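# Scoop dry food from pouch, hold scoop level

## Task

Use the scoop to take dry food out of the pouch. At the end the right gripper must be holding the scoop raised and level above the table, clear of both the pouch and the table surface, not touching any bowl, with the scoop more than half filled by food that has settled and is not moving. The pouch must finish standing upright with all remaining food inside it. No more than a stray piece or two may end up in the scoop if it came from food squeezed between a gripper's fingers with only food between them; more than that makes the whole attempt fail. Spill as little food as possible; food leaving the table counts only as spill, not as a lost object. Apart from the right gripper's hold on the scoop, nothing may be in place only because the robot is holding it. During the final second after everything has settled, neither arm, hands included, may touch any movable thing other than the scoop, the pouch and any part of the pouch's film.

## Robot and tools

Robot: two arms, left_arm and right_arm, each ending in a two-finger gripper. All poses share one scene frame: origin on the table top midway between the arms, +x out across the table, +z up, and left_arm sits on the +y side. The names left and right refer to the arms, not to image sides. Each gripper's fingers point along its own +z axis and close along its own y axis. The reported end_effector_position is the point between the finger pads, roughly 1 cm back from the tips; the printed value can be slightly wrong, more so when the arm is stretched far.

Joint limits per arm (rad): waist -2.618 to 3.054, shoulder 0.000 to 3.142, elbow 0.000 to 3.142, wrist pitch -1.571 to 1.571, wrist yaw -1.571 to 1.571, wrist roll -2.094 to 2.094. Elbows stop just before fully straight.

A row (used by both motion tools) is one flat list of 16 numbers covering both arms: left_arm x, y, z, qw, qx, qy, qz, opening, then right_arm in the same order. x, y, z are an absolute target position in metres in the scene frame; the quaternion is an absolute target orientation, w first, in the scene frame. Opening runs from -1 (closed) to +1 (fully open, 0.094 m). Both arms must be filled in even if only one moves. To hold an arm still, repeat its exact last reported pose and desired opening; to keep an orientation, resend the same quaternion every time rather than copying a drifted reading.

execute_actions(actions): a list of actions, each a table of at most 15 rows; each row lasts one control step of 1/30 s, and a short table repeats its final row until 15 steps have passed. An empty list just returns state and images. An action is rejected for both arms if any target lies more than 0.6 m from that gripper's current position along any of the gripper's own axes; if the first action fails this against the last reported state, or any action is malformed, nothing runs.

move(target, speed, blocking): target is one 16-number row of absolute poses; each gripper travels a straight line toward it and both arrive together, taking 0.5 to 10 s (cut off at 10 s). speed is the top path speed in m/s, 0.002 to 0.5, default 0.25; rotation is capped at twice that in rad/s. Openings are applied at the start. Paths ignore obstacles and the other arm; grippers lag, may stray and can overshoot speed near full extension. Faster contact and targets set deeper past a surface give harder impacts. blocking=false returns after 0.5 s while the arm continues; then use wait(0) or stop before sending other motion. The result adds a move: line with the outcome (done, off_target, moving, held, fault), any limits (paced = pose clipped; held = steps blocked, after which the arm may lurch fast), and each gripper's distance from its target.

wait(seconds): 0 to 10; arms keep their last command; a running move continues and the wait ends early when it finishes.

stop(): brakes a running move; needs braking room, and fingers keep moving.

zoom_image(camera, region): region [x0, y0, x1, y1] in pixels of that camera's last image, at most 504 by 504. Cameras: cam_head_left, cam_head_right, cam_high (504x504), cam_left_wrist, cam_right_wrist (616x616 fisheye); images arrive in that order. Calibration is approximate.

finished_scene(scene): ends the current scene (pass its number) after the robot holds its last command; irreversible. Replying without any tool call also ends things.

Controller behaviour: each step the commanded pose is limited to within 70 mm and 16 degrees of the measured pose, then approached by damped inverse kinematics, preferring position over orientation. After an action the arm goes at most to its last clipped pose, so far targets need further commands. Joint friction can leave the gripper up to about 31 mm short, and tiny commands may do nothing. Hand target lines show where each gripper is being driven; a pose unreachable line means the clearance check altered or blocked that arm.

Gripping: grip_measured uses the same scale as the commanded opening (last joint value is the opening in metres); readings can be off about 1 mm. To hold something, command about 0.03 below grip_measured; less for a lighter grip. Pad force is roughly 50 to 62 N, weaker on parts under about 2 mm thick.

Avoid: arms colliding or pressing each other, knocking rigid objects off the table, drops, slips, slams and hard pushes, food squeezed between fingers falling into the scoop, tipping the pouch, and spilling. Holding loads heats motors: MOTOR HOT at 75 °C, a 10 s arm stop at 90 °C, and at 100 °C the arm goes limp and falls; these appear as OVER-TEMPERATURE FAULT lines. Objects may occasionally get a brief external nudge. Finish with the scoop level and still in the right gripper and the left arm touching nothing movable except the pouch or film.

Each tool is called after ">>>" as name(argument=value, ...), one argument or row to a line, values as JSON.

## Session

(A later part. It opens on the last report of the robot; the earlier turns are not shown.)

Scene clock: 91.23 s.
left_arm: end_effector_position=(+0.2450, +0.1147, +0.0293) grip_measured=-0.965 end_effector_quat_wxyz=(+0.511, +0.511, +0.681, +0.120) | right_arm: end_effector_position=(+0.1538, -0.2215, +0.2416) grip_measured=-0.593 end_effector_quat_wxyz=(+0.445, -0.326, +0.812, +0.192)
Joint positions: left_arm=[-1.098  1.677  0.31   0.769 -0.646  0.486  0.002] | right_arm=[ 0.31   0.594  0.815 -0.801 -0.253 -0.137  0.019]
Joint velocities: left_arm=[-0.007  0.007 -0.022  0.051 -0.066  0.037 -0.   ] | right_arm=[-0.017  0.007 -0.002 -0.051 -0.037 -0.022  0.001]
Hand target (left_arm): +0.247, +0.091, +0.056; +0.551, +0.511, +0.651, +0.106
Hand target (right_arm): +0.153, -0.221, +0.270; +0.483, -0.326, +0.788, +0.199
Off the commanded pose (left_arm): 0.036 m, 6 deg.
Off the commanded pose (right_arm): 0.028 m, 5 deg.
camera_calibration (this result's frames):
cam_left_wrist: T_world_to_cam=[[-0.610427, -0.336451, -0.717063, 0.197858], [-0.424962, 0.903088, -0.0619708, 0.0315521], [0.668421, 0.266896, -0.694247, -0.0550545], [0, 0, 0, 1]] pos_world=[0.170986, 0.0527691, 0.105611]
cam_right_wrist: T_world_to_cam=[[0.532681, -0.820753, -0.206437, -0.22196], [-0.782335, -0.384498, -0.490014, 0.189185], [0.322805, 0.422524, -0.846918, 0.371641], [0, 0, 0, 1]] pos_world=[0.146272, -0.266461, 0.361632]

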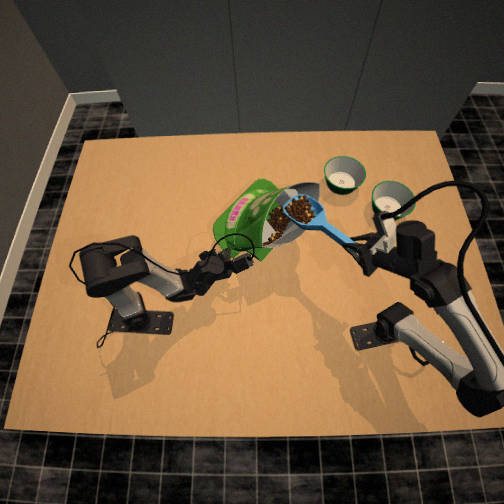

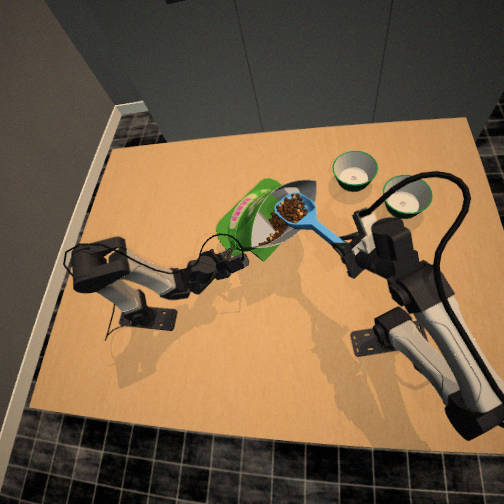

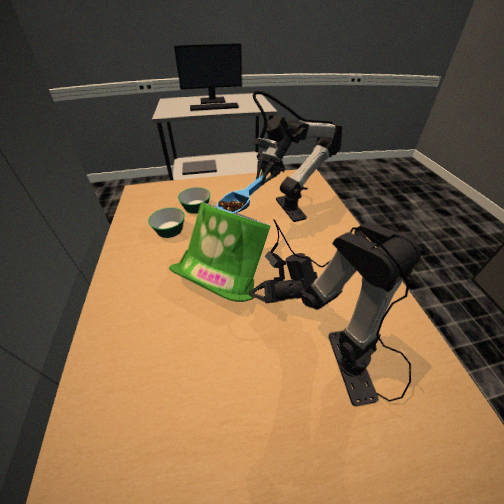

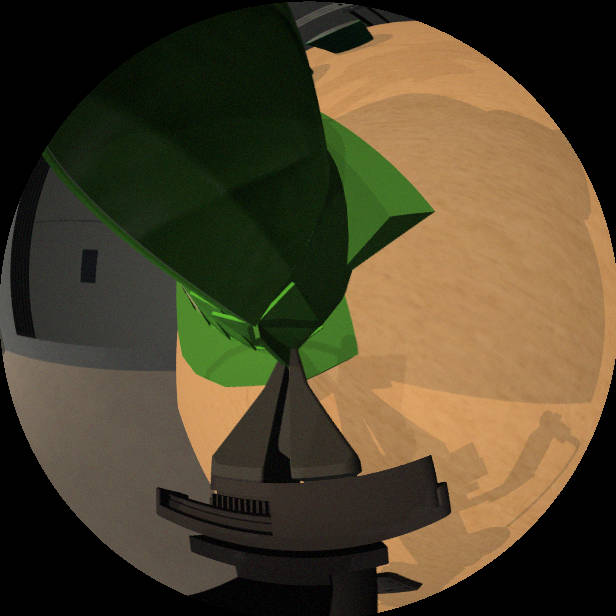

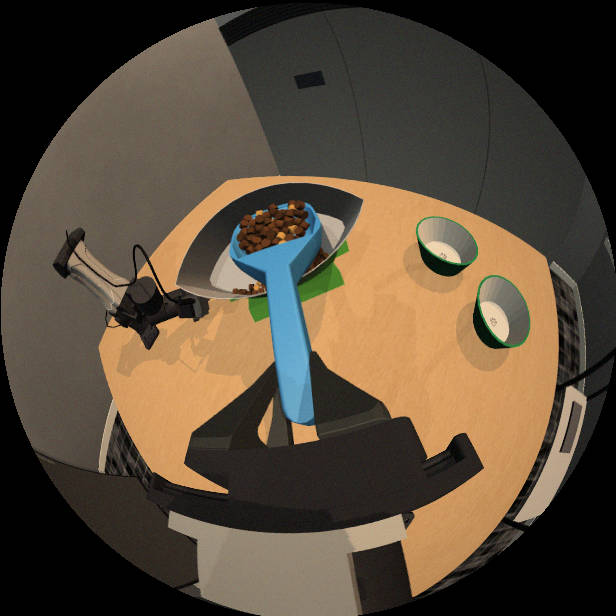

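>>> move(
  target=[0.247,0.09,0.056,0.553,0.512,0.648,0.105,-1,0.145,-0.212,0.30,0.250,-0.406,0.871,0.117,-0.7],
  speed=0.1,
)

>>> move(
  target=[0.247,0.09,0.056,0.553,0.512,0.648,0.105,-1,0.175,-0.185,0.25,0.119,-0.403,0.906,0.053,-0.7],
  speed=0.08,
)

>>> zoom_image(
  camera="cam_head_right",
  region=[210, 160, 370, 290],
)

Scene clock: 94.70 s.
left_arm: end_effector_position=(+0.2450, +0.1147, +0.0293) grip_measured=-0.965 end_effector_quat_wxyz=(+0.511, +0.511, +0.681, +0.120) | right_arm: end_effector_position=(+0.1392, -0.2179, +0.2885) grip_measured=-0.593 end_effector_quat_wxyz=(+0.230, -0.401, +0.878, +0.120)
Joint positions: left_arm=[-1.098  1.677  0.31   0.769 -0.646  0.486  0.002] | right_arm=[ 0.441  1.108  1.516 -1.471 -0.143 -0.201  0.019]
Joint velocities: left_arm=[-0.007 -0.002 -0.007 -0.037 -0.007 -0.007 -0.001] | right_arm=[ 0.007 -0.007 -0.002 -0.007 -0.051 -0.007 -0.   ]
Hand target (left_arm): +0.247, +0.091, +0.056; +0.551, +0.511, +0.651, +0.107
Hand target (right_arm): +0.144, -0.213, +0.300; +0.249, -0.407, +0.870, +0.120
Off the commanded pose (left_arm): 0.036 m, 6 deg.
Off the commanded pose (right_arm): 0.014 m, 2 deg.
move: off_target (left_arm, right_arm)
camera_calibration (this result's frames):
cam_left_wrist: T_world_to_cam=[[-0.610386, -0.336123, -0.717252, 0.197816], [-0.424798, 0.90318, -0.061747, 0.0314949], [0.668562, 0.266998, -0.694073, -0.0551058], [0, 0, 0, 1]] pos_world=[0.170965, 0.052758, 0.105581]
cam_right_wrist: T_world_to_cam=[[0.562885, -0.820793, -0.0972605, -0.23725], [-0.826348, -0.561352, -0.0450809, 0.0413387], [-0.0175954, 0.105746, -0.994237, 0.435432], [0, 0, 0, 1]] pos_world=[0.175366, -0.217573, 0.411711]

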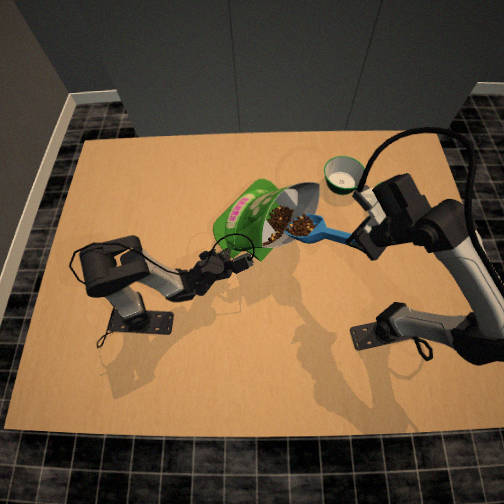

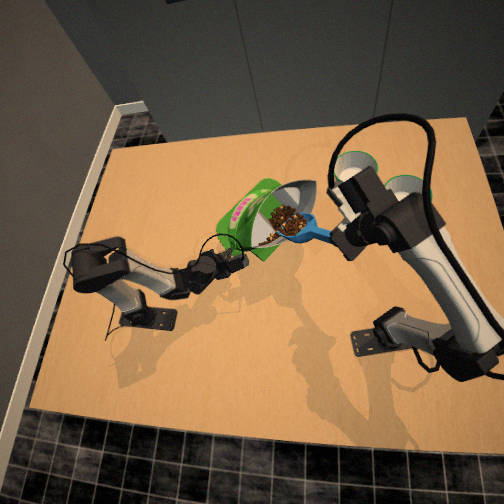

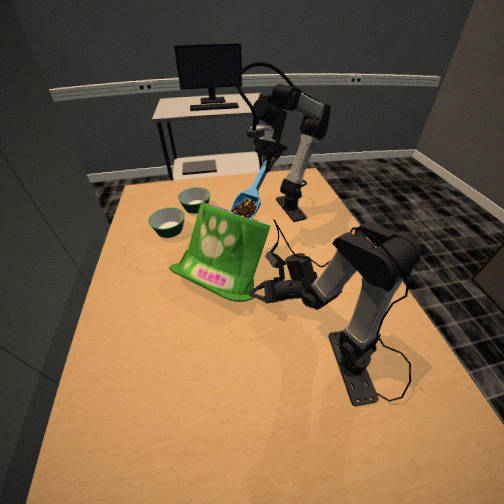

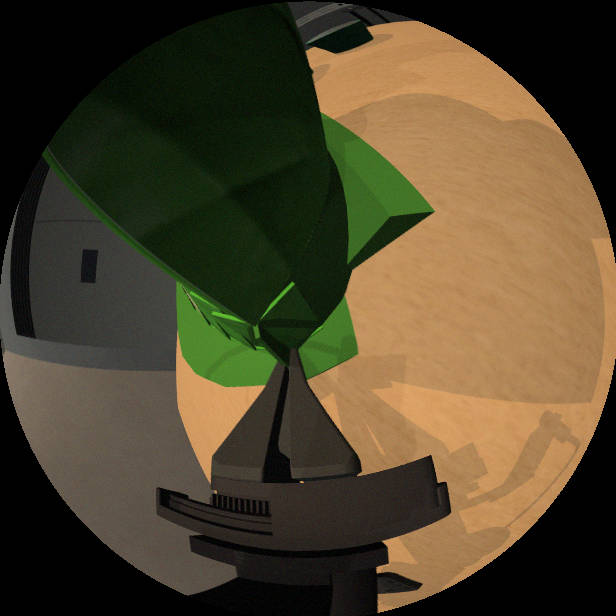

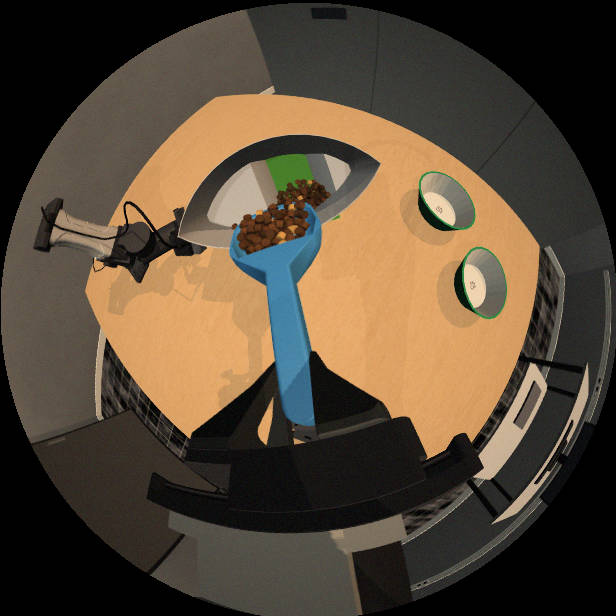

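Scene clock: 96.67 s.
left_arm: end_effector_position=(+0.2450, +0.1146, +0.0294) grip_measured=-0.965 end_effector_quat_wxyz=(+0.511, +0.511, +0.681, +0.120) | right_arm: end_effector_position=(+0.1815, -0.1757, +0.2578) grip_measured=-0.593 end_effector_quat_wxyz=(+0.152, -0.403, +0.899, +0.080)
Joint positions: left_arm=[-1.098  1.677  0.31   0.77  -0.646  0.486  0.002] | right_arm=[ 0.52   1.408  1.643 -1.469 -0.069 -0.132  0.019]
Joint velocities: left_arm=[-0.002 -0.012 -0.012 -0.037 -0.037 -0.022  0.   ] | right_arm=[ 0.007  0.002 -0.002 -0.066  0.007  0.007 -0.   ]
Hand target (left_arm): +0.247, +0.091, +0.056; +0.551, +0.511, +0.651, +0.106
Hand target (right_arm): +0.175, -0.185, +0.251; +0.119, -0.404, +0.905, +0.055
Off the commanded pose (left_arm): 0.036 m, 6 deg.
Off the commanded pose (right_arm): 0.014 m, 5 deg.
move: off_target (left_arm, right_arm)
camera_calibration (this result's frames):
cam_left_wrist: T_world_to_cam=[[-0.610164, -0.336623, -0.717207, 0.197908], [-0.424779, 0.903137, -0.0625083, 0.0316163], [0.668777, 0.266514, -0.694051, -0.0550138], [0, 0, 0, 1]] pos_world=[0.170978, 0.0527283, 0.105735]
cam_right_wrist: T_world_to_cam=[[0.54371, -0.838039, -0.0455021, -0.242294], [-0.828795, -0.544673, 0.128176, 0.0573319], [-0.132201, -0.031979, -0.990707, 0.396906], [0, 0, 0, 1]] pos_world=[0.231725, -0.159132, 0.374844]

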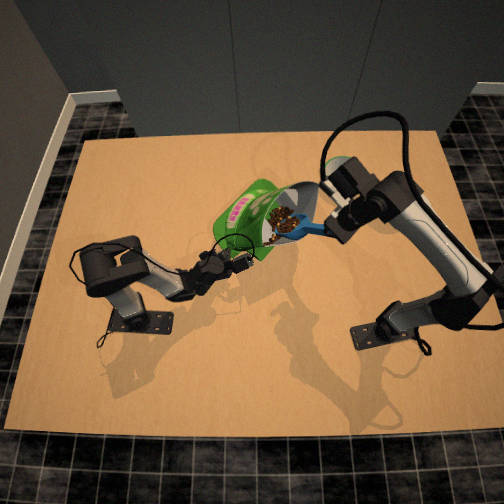

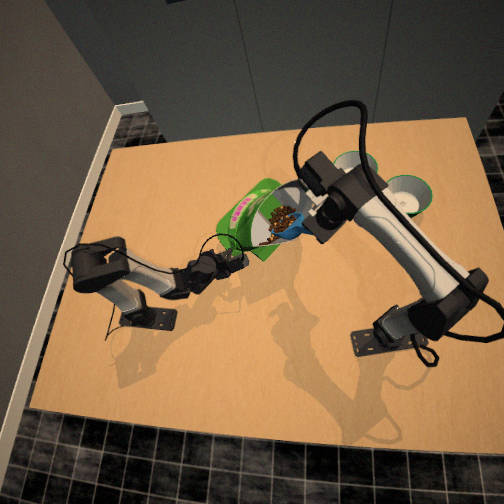

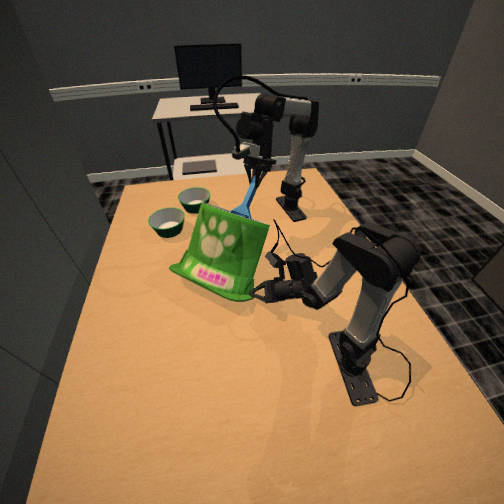

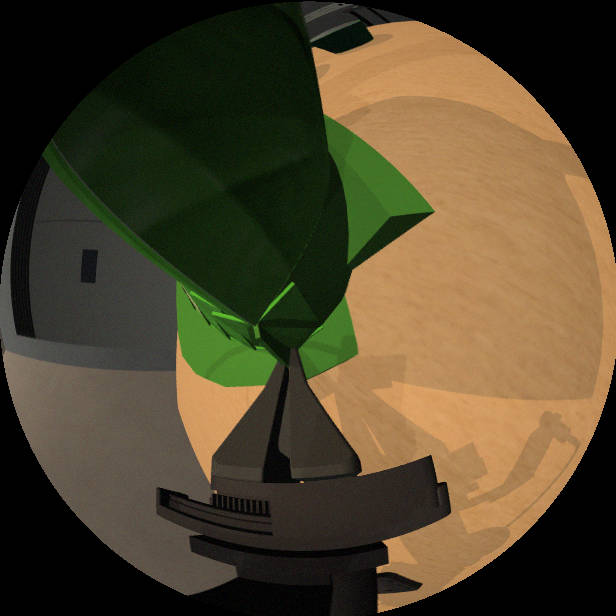

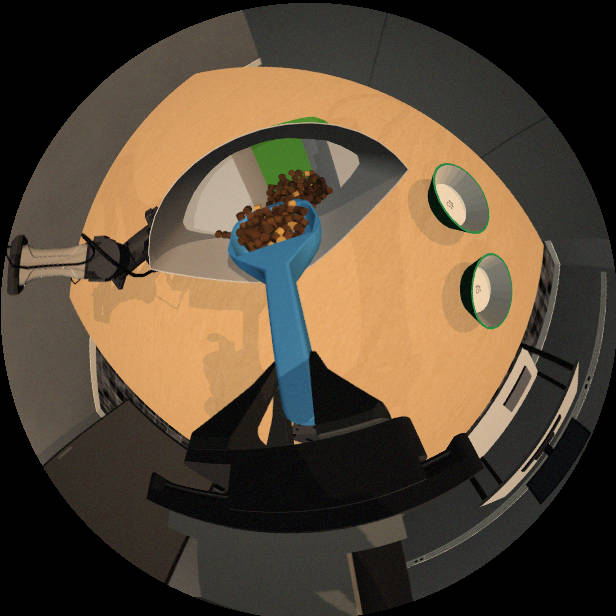

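Region (210, 160, 370, 290) of cam_head_right's 504x504 image, scaled by 3.150, with more detail than that image has; it fills the top 410 rows of this view, and the rest is white.

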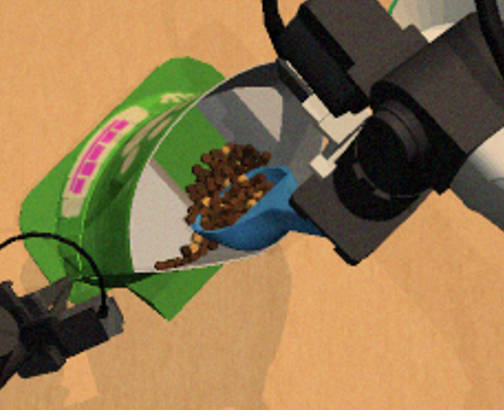

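>>> move(
  target=[0.247,0.09,0.056,0.553,0.512,0.648,0.105,-1,0.215,-0.172,0.21,0.06,-0.43,0.90,0.03,-0.7],
  speed=0.06,
)

>>> zoom_image(
  camera="cam_right_wrist",
  region=[130, 80, 450, 340],
)

Scene clock: 99.03 s.
left_arm: end_effector_position=(+0.2450, +0.1147, +0.0293) grip_measured=-0.965 end_effector_quat_wxyz=(+0.511, +0.511, +0.681, +0.120) | right_arm: end_effector_position=(+0.1958, -0.1787, +0.2221) grip_measured=-0.593 end_effector_quat_wxyz=(+0.057, -0.437, +0.897, +0.042)
Joint positions: left_arm=[-1.098  1.677  0.31   0.769 -0.646  0.486  0.002] | right_arm=[ 0.488  1.586  1.703 -1.56  -0.057 -0.236  0.019]
Joint velocities: left_arm=[-0.007 -0.002 -0.002 -0.037 -0.051  0.022  0.   ] | right_arm=[ 0.007 -0.002 -0.012 -0.007  0.051 -0.037 -0.   ]
Hand target (left_arm): +0.247, +0.091, +0.056; +0.551, +0.511, +0.651, +0.106
Hand target (right_arm): +0.214, -0.172, +0.210; +0.059, -0.430, +0.900, +0.032
Off the commanded pose (left_arm): 0.036 m, 6 deg.
Off the commanded pose (right_arm): 0.024 m, 2 deg.
move: off_target (left_arm, right_arm)
camera_calibration (this result's frames):
cam_left_wrist: T_world_to_cam=[[-0.610427, -0.336451, -0.717063, 0.197858], [-0.424962, 0.903088, -0.0619708, 0.0315521], [0.668421, 0.266896, -0.694247, -0.0550545], [0, 0, 0, 1]] pos_world=[0.170986, 0.0527691, 0.105611]
cam_right_wrist: T_world_to_cam=[[0.595252, -0.803519, 0.00569453, -0.269452], [-0.761882, -0.562127, 0.32179, 0.0128726], [-0.255363, -0.195885, -0.946794, 0.348423], [0, 0, 0, 1]] pos_world=[0.259174, -0.141023, 0.327277]

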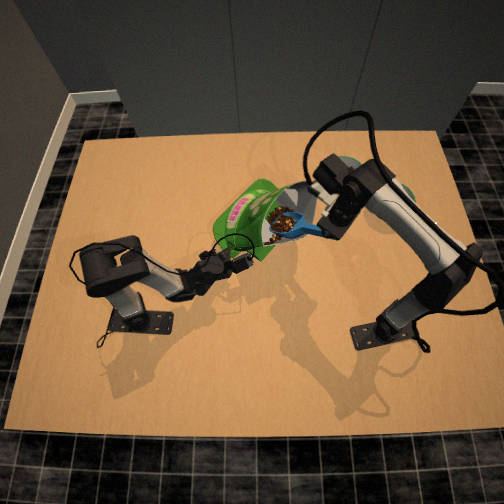

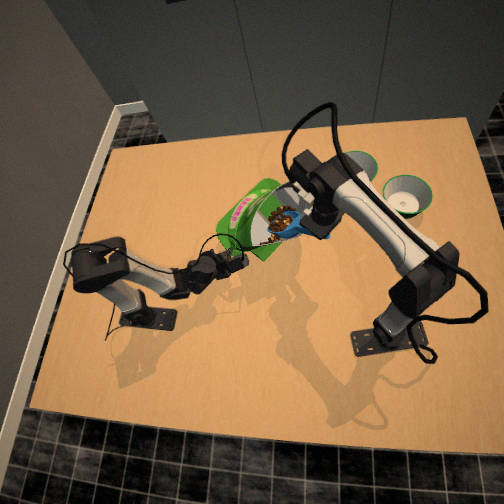

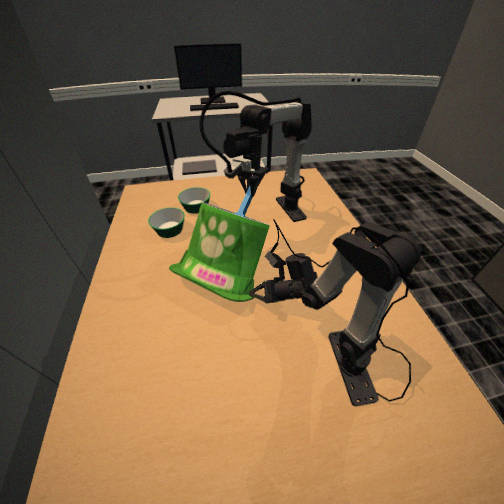

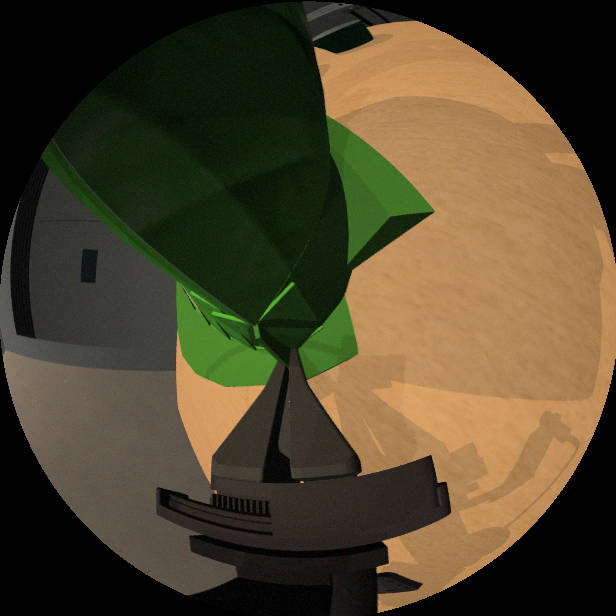

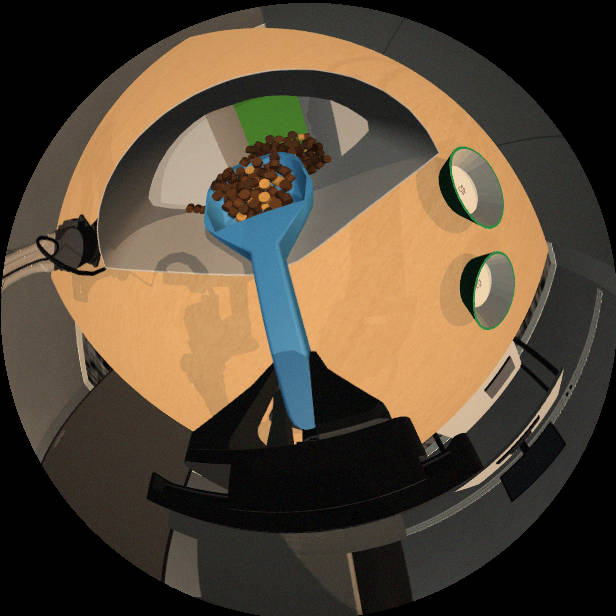

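Region (130, 80, 450, 340) of cam_right_wrist's 616x616 image, scaled by 1.575, with more detail than that image has; it fills the top 410 rows of this view, and the rest is white.

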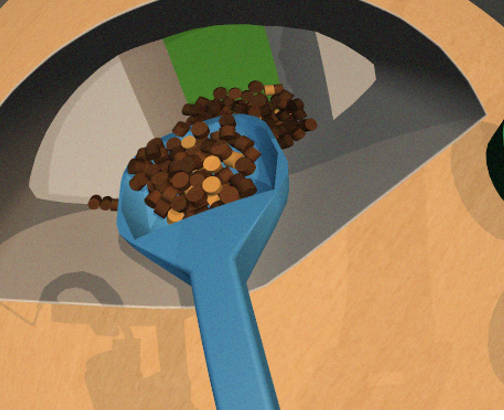

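>>> move(
  target=[0.247,0.09,0.056,0.553,0.512,0.648,0.105,-1,0.245,-0.185,0.222,0.04,-0.42,0.906,0.02,-0.7],
  speed=0.06,
)

>>> zoom_image(
  camera="cam_right_wrist",
  region=[100, 50, 460, 340],
)

Scene clock: 101.10 s.
left_arm: end_effector_position=(+0.2450, +0.1146, +0.0294) grip_measured=-0.965 end_effector_quat_wxyz=(+0.511, +0.511, +0.681, +0.120) | right_arm: end_effector_position=(+0.2373, -0.1791, +0.2169) grip_measured=-0.593 end_effector_quat_wxyz=(+0.051, -0.425, +0.903, +0.036)
Joint positions: left_arm=[-1.098  1.677  0.31   0.769 -0.646  0.486  0.002] | right_arm=[ 0.408  1.723  1.833 -1.569 -0.057 -0.289  0.019]
Joint velocities: left_arm=[-0.017 -0.002  0.002 -0.037  0.022 -0.007 -0.   ] | right_arm=[ 0.002 -0.007 -0.007  0.007  0.037 -0.007 -0.001]
Hand target (left_arm): +0.247, +0.091, +0.056; +0.551, +0.511, +0.651, +0.106
Hand target (right_arm): +0.245, -0.185, +0.222; +0.057, -0.419, +0.906, +0.023
Off the commanded pose (left_arm): 0.036 m, 6 deg.
Off the commanded pose (right_arm): 0.011 m, 2 deg.
joint sent to its limit (right arm) — the command would take joint 4 (wrist pitch) past its lower limit, so that joint was sent only as far as its limit.
move: off_target (left_arm, right_arm)
camera_calibration (this result's frames):
cam_left_wrist: T_world_to_cam=[[-0.610315, -0.336701, -0.717041, 0.197904], [-0.424952, 0.903066, -0.0623514, 0.0316128], [0.668529, 0.266654, -0.694237, -0.0550085], [0, 0, 0, 1]] pos_world=[0.170992, 0.0527543, 0.105687]
cam_right_wrist: T_world_to_cam=[[0.572919, -0.819518, 0.012456, -0.293543], [-0.774779, -0.53656, 0.334395, 0.0508617], [-0.267359, -0.201232, -0.942351, 0.35494], [0, 0, 0, 1]] pos_world=[0.302479, -0.141848, 0.321126]

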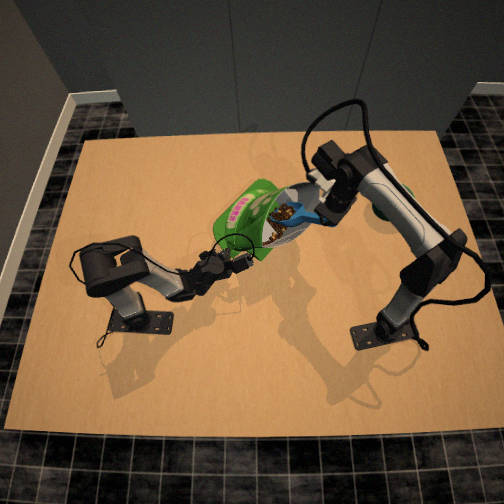

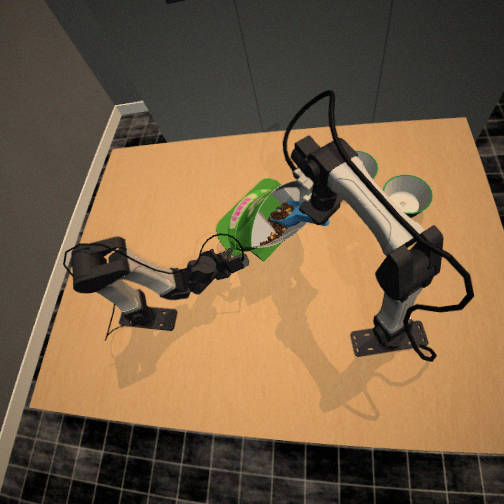

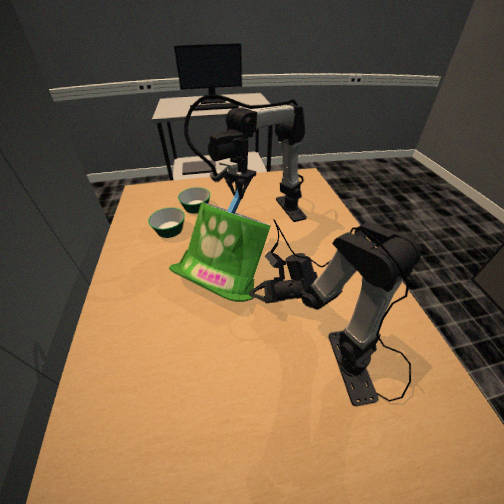

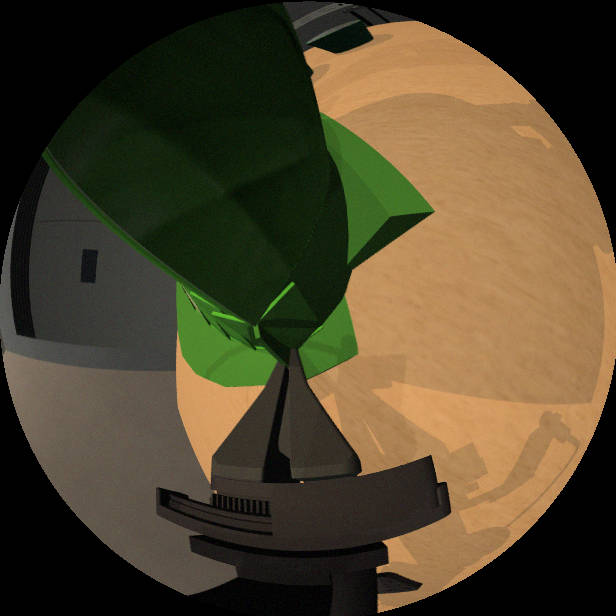

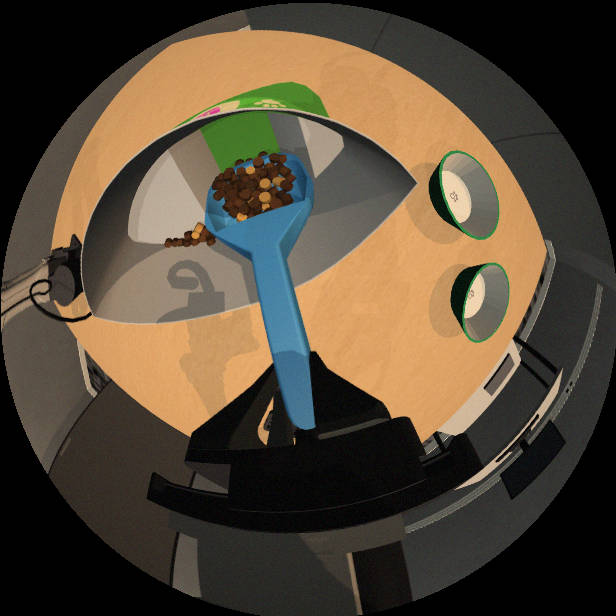

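Region (100, 50, 460, 340) of cam_right_wrist's 616x616 image, scaled by 1.400, with more detail than that image has; it fills the top 406 rows of this view, and the rest is white.

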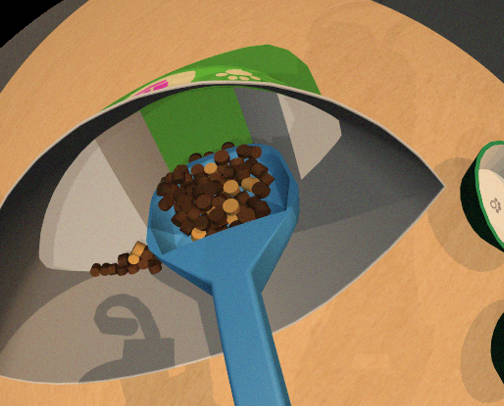

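>>> move(
  target=[0.247,0.09,0.056,0.553,0.512,0.648,0.105,-1,0.24,-0.18,0.215,0.16,-0.415,0.892,0.074,-0.598],
  speed=0.06,
)

Scene clock: 103.67 s.
left_arm: end_effector_position=(+0.2449, +0.1146, +0.0293) grip_measured=-0.965 end_effector_quat_wxyz=(+0.511, +0.511, +0.681, +0.120) | right_arm: end_effector_position=(+0.2376, -0.1807, +0.2102) grip_measured=-0.586 end_effector_quat_wxyz=(+0.139, -0.418, +0.896, +0.062)
Joint positions: left_arm=[-1.098  1.677  0.31   0.769 -0.645  0.486  0.002] | right_arm=[ 0.388  1.53   1.561 -1.308 -0.085 -0.293  0.019]
Joint velocities: left_arm=[ 0.007 -0.002  0.022 -0.051 -0.037  0.037  0.001] | right_arm=[-0.002  0.007 -0.007 -0.037  0.037 -0.007 -0.   ]
Hand target (left_arm): +0.247, +0.091, +0.056; +0.551, +0.512, +0.651, +0.106
Hand target (right_arm): +0.240, -0.180, +0.215; +0.160, -0.416, +0.892, +0.072
Off the commanded pose (left_arm): 0.036 m, 6 deg.
Off the commanded pose (right_arm): 0.005 m, 3 deg.
move: off_target (left_arm, right_arm)
camera_calibration (this result's frames):
cam_left_wrist: T_world_to_cam=[[-0.610673, -0.336321, -0.716914, 0.197845], [-0.424689, 0.903216, -0.0619663, 0.0315005], [0.668369, 0.266624, -0.694402, -0.0549848], [0, 0, 0, 1]] pos_world=[0.170947, 0.052748, 0.105608]
cam_right_wrist: T_world_to_cam=[[0.564864, -0.825129, -0.00955431, -0.289427], [-0.814087, -0.559123, 0.156983, 0.0949649], [-0.134873, -0.0808959, -0.987555, 0.348143], [0, 0, 0, 1]] pos_world=[0.287752, -0.157554, 0.326137]

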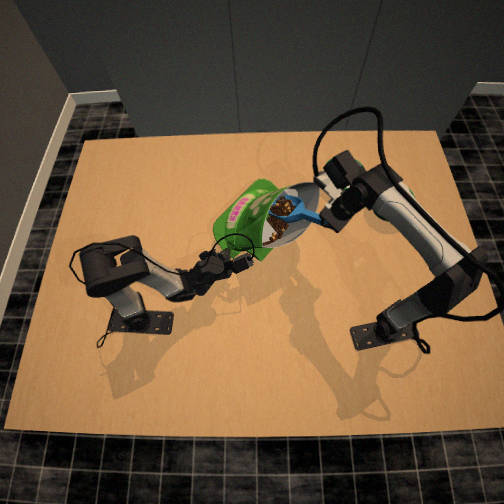

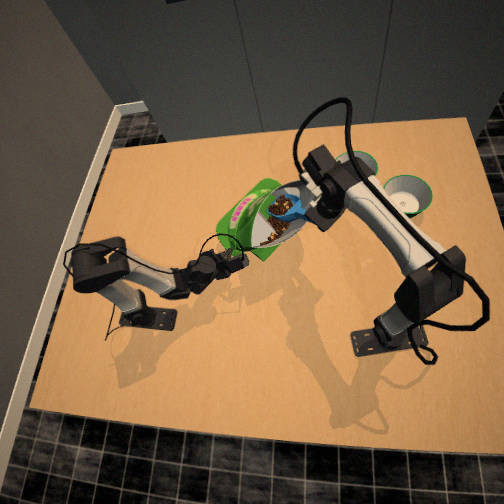

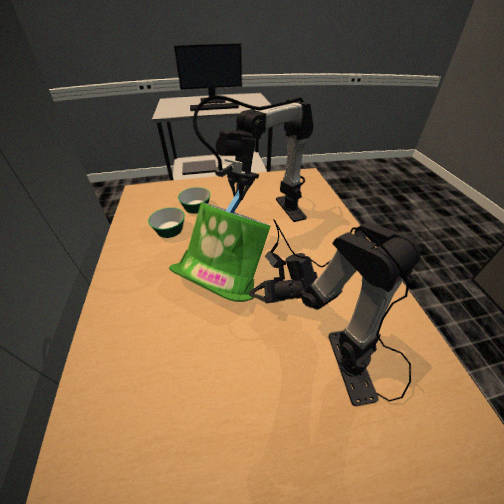

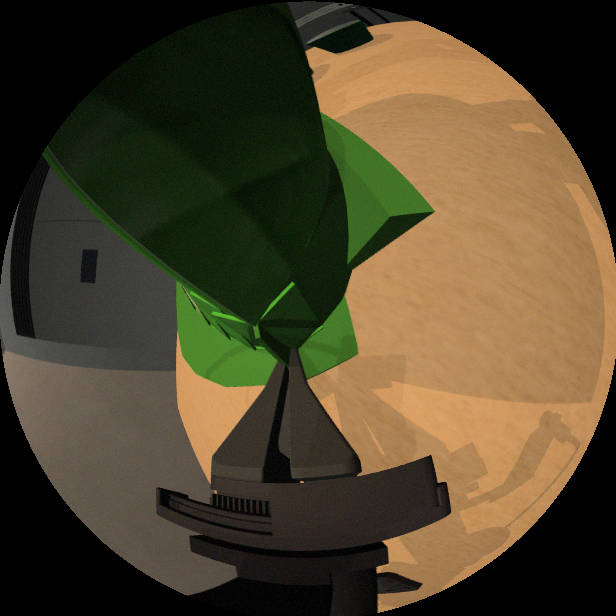

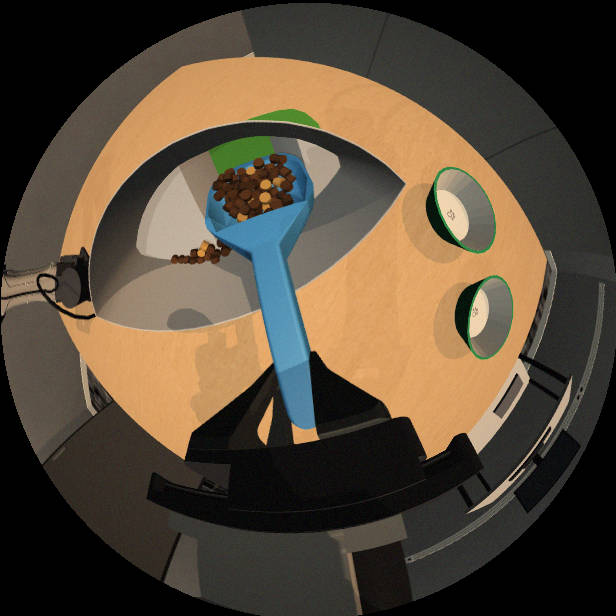

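>>> execute_actions(
  actions=[
    [[0.247,0.09,0.056,0.553,0.512,0.648,0.105,-1,0.24,-0.18,0.215,0.16,-0.415,0.892,0.074,-0.587]],
  ],
)

Scene clock: 104.30 s.
left_arm: end_effector_position=(+0.2449, +0.1146, +0.0294) grip_measured=-0.965 end_effector_quat_wxyz=(+0.511, +0.511, +0.681, +0.120) | right_arm: end_effector_position=(+0.2375, -0.1802, +0.2103) grip_measured=-0.579 end_effector_quat_wxyz=(+0.140, -0.418, +0.895, +0.063)
Joint positions: left_arm=[-1.098  1.677  0.31   0.769 -0.645  0.486  0.002] | right_arm=[ 0.388  1.53   1.561 -1.306 -0.088 -0.294  0.02 ]
Joint velocities: left_arm=[-0.007 -0.002  0.012  0.007 -0.066  0.007 -0.001] | right_arm=[-0.017  0.012  0.007  0.007  0.007  0.022 -0.   ]
Hand target (left_arm): +0.247, +0.091, +0.056; +0.551, +0.511, +0.651, +0.106
Hand target (right_arm): +0.240, -0.180, +0.215; +0.160, -0.415, +0.893, +0.073
Off the commanded pose (left_arm): 0.036 m, 6 deg.
Off the commanded pose (right_arm): 0.005 m, 3 deg.
camera_calibration (this result's frames):
cam_left_wrist: T_world_to_cam=[[-0.610562, -0.336571, -0.716892, 0.197891], [-0.424679, 0.903194, -0.062347, 0.0315612], [0.668477, 0.266382, -0.694391, -0.0549388], [0, 0, 0, 1]] pos_world=[0.170953, 0.0527332, 0.105685]
cam_right_wrist: T_world_to_cam=[[0.56589, -0.824389, -0.0123222, -0.288442], [-0.813306, -0.56061, 0.155721, 0.0950672], [-0.135283, -0.0780995, -0.987724, 0.348854], [0, 0, 0, 1]] pos_world=[0.287739, -0.157248, 0.326213]

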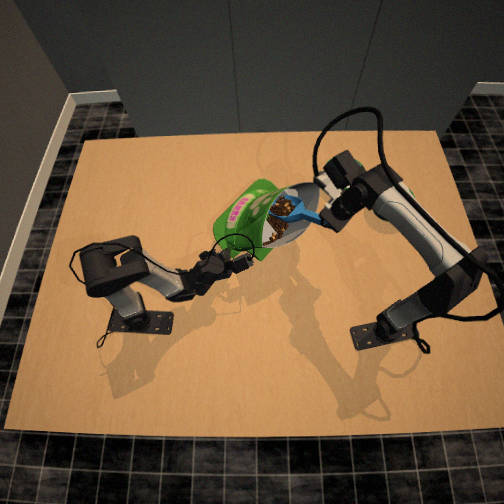

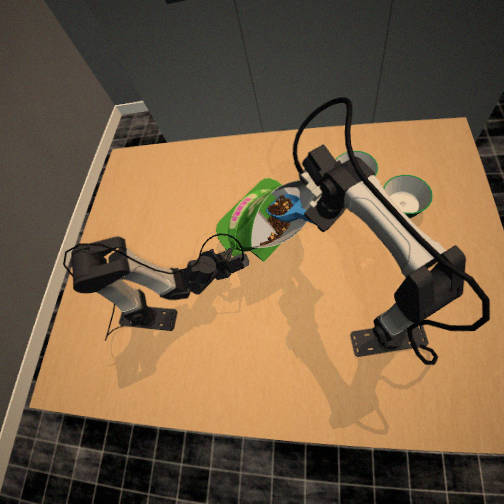

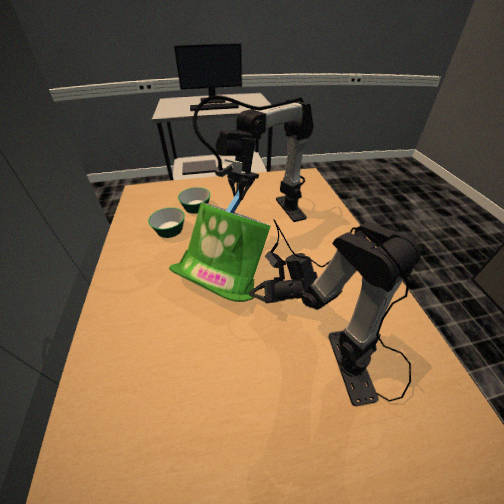

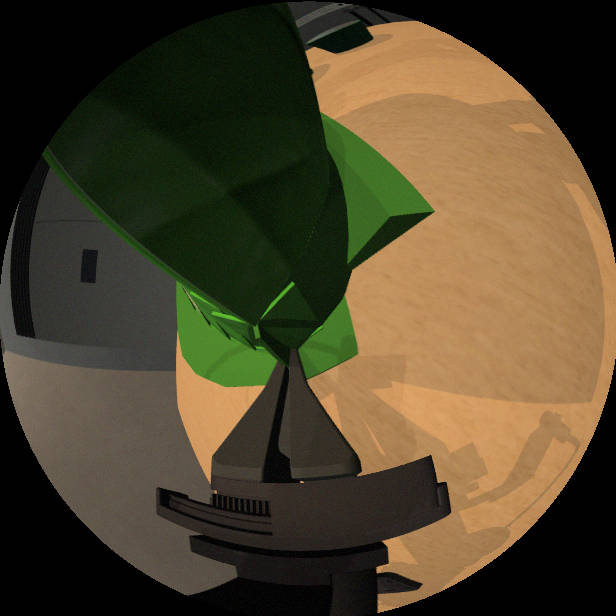

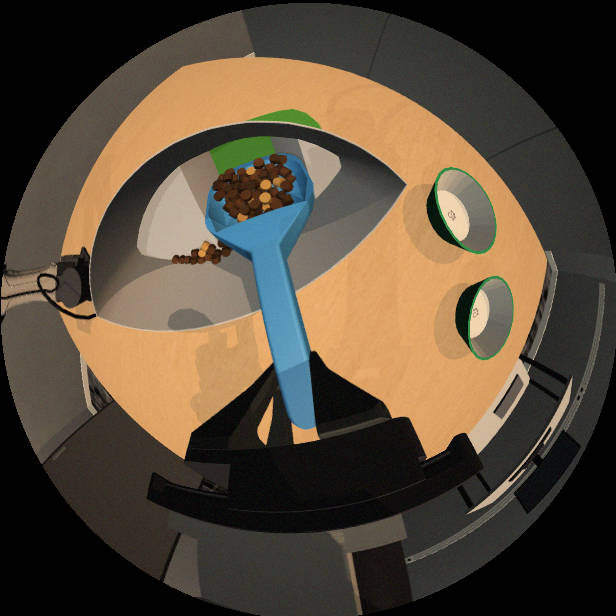

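>>> execute_actions(
  actions=[
    [[0.247,0.09,0.056,0.553,0.512,0.648,0.105,-1,0.24,-0.18,0.215,0.16,-0.415,0.892,0.074,-0.577]],
  ],
)

Scene clock: 104.90 s.
left_arm: end_effector_position=(+0.2449, +0.1146, +0.0294) grip_measured=-0.965 end_effector_quat_wxyz=(+0.511, +0.511, +0.681, +0.120) | right_arm: end_effector_position=(+0.2381, -0.1795, +0.2106) grip_measured=-0.573 end_effector_quat_wxyz=(+0.141, -0.418, +0.895, +0.064)
Joint positions: left_arm=[-1.098  1.677  0.31   0.769 -0.645  0.486  0.002] | right_arm=[ 0.388  1.53   1.561 -1.303 -0.09  -0.294  0.02 ]
Joint velocities: left_arm=[ 0.002 -0.007 -0.022 -0.022 -0.007 -0.066  0.   ] | right_arm=[ 0.002 -0.002  0.002  0.007 -0.007 -0.095 -0.   ]
Hand target (left_arm): +0.247, +0.091, +0.056; +0.551, +0.511, +0.651, +0.107
Hand target (right_arm): +0.240, -0.180, +0.215; +0.160, -0.415, +0.893, +0.073
Off the commanded pose (left_arm): 0.036 m, 6 deg.
Off the commanded pose (right_arm): 0.005 m, 2 deg.
camera_calibration (this result's frames):
cam_left_wrist: T_world_to_cam=[[-0.610522, -0.336243, -0.71708, 0.197849], [-0.424516, 0.903287, -0.0621232, 0.031504], [0.668618, 0.266484, -0.694216, -0.05499], [0, 0, 0, 1]] pos_world=[0.170932, 0.052722, 0.105656]
cam_right_wrist: T_world_to_cam=[[0.56629, -0.824093, -0.0136471, -0.287971], [-0.81343, -0.561478, 0.151901, 0.0965846], [-0.132843, -0.0749193, -0.988301, 0.349395], [0, 0, 0, 1]] pos_world=[0.288055, -0.156909, 0.326706]

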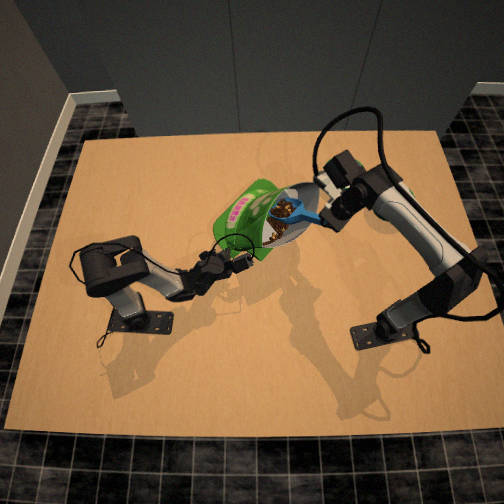

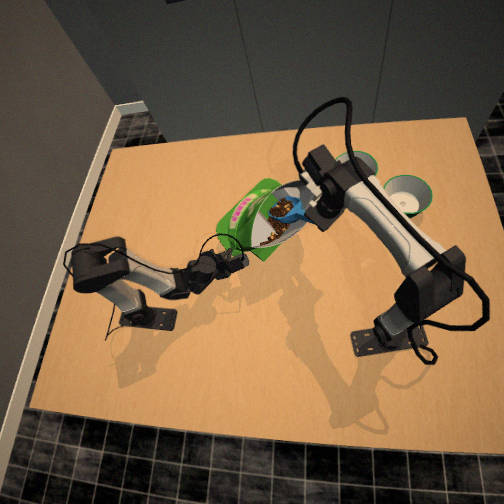

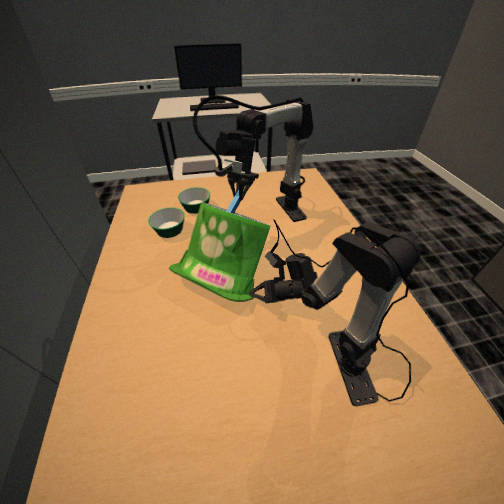

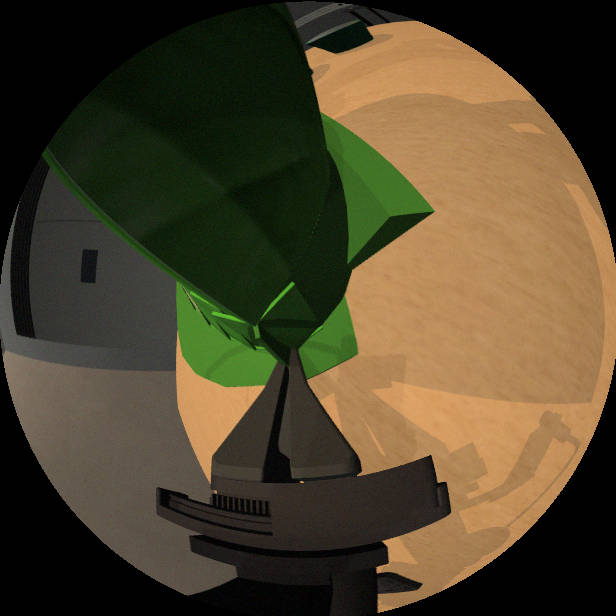

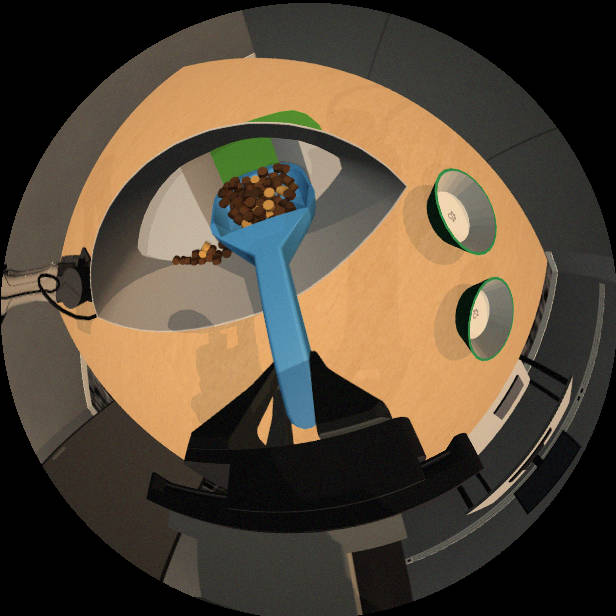

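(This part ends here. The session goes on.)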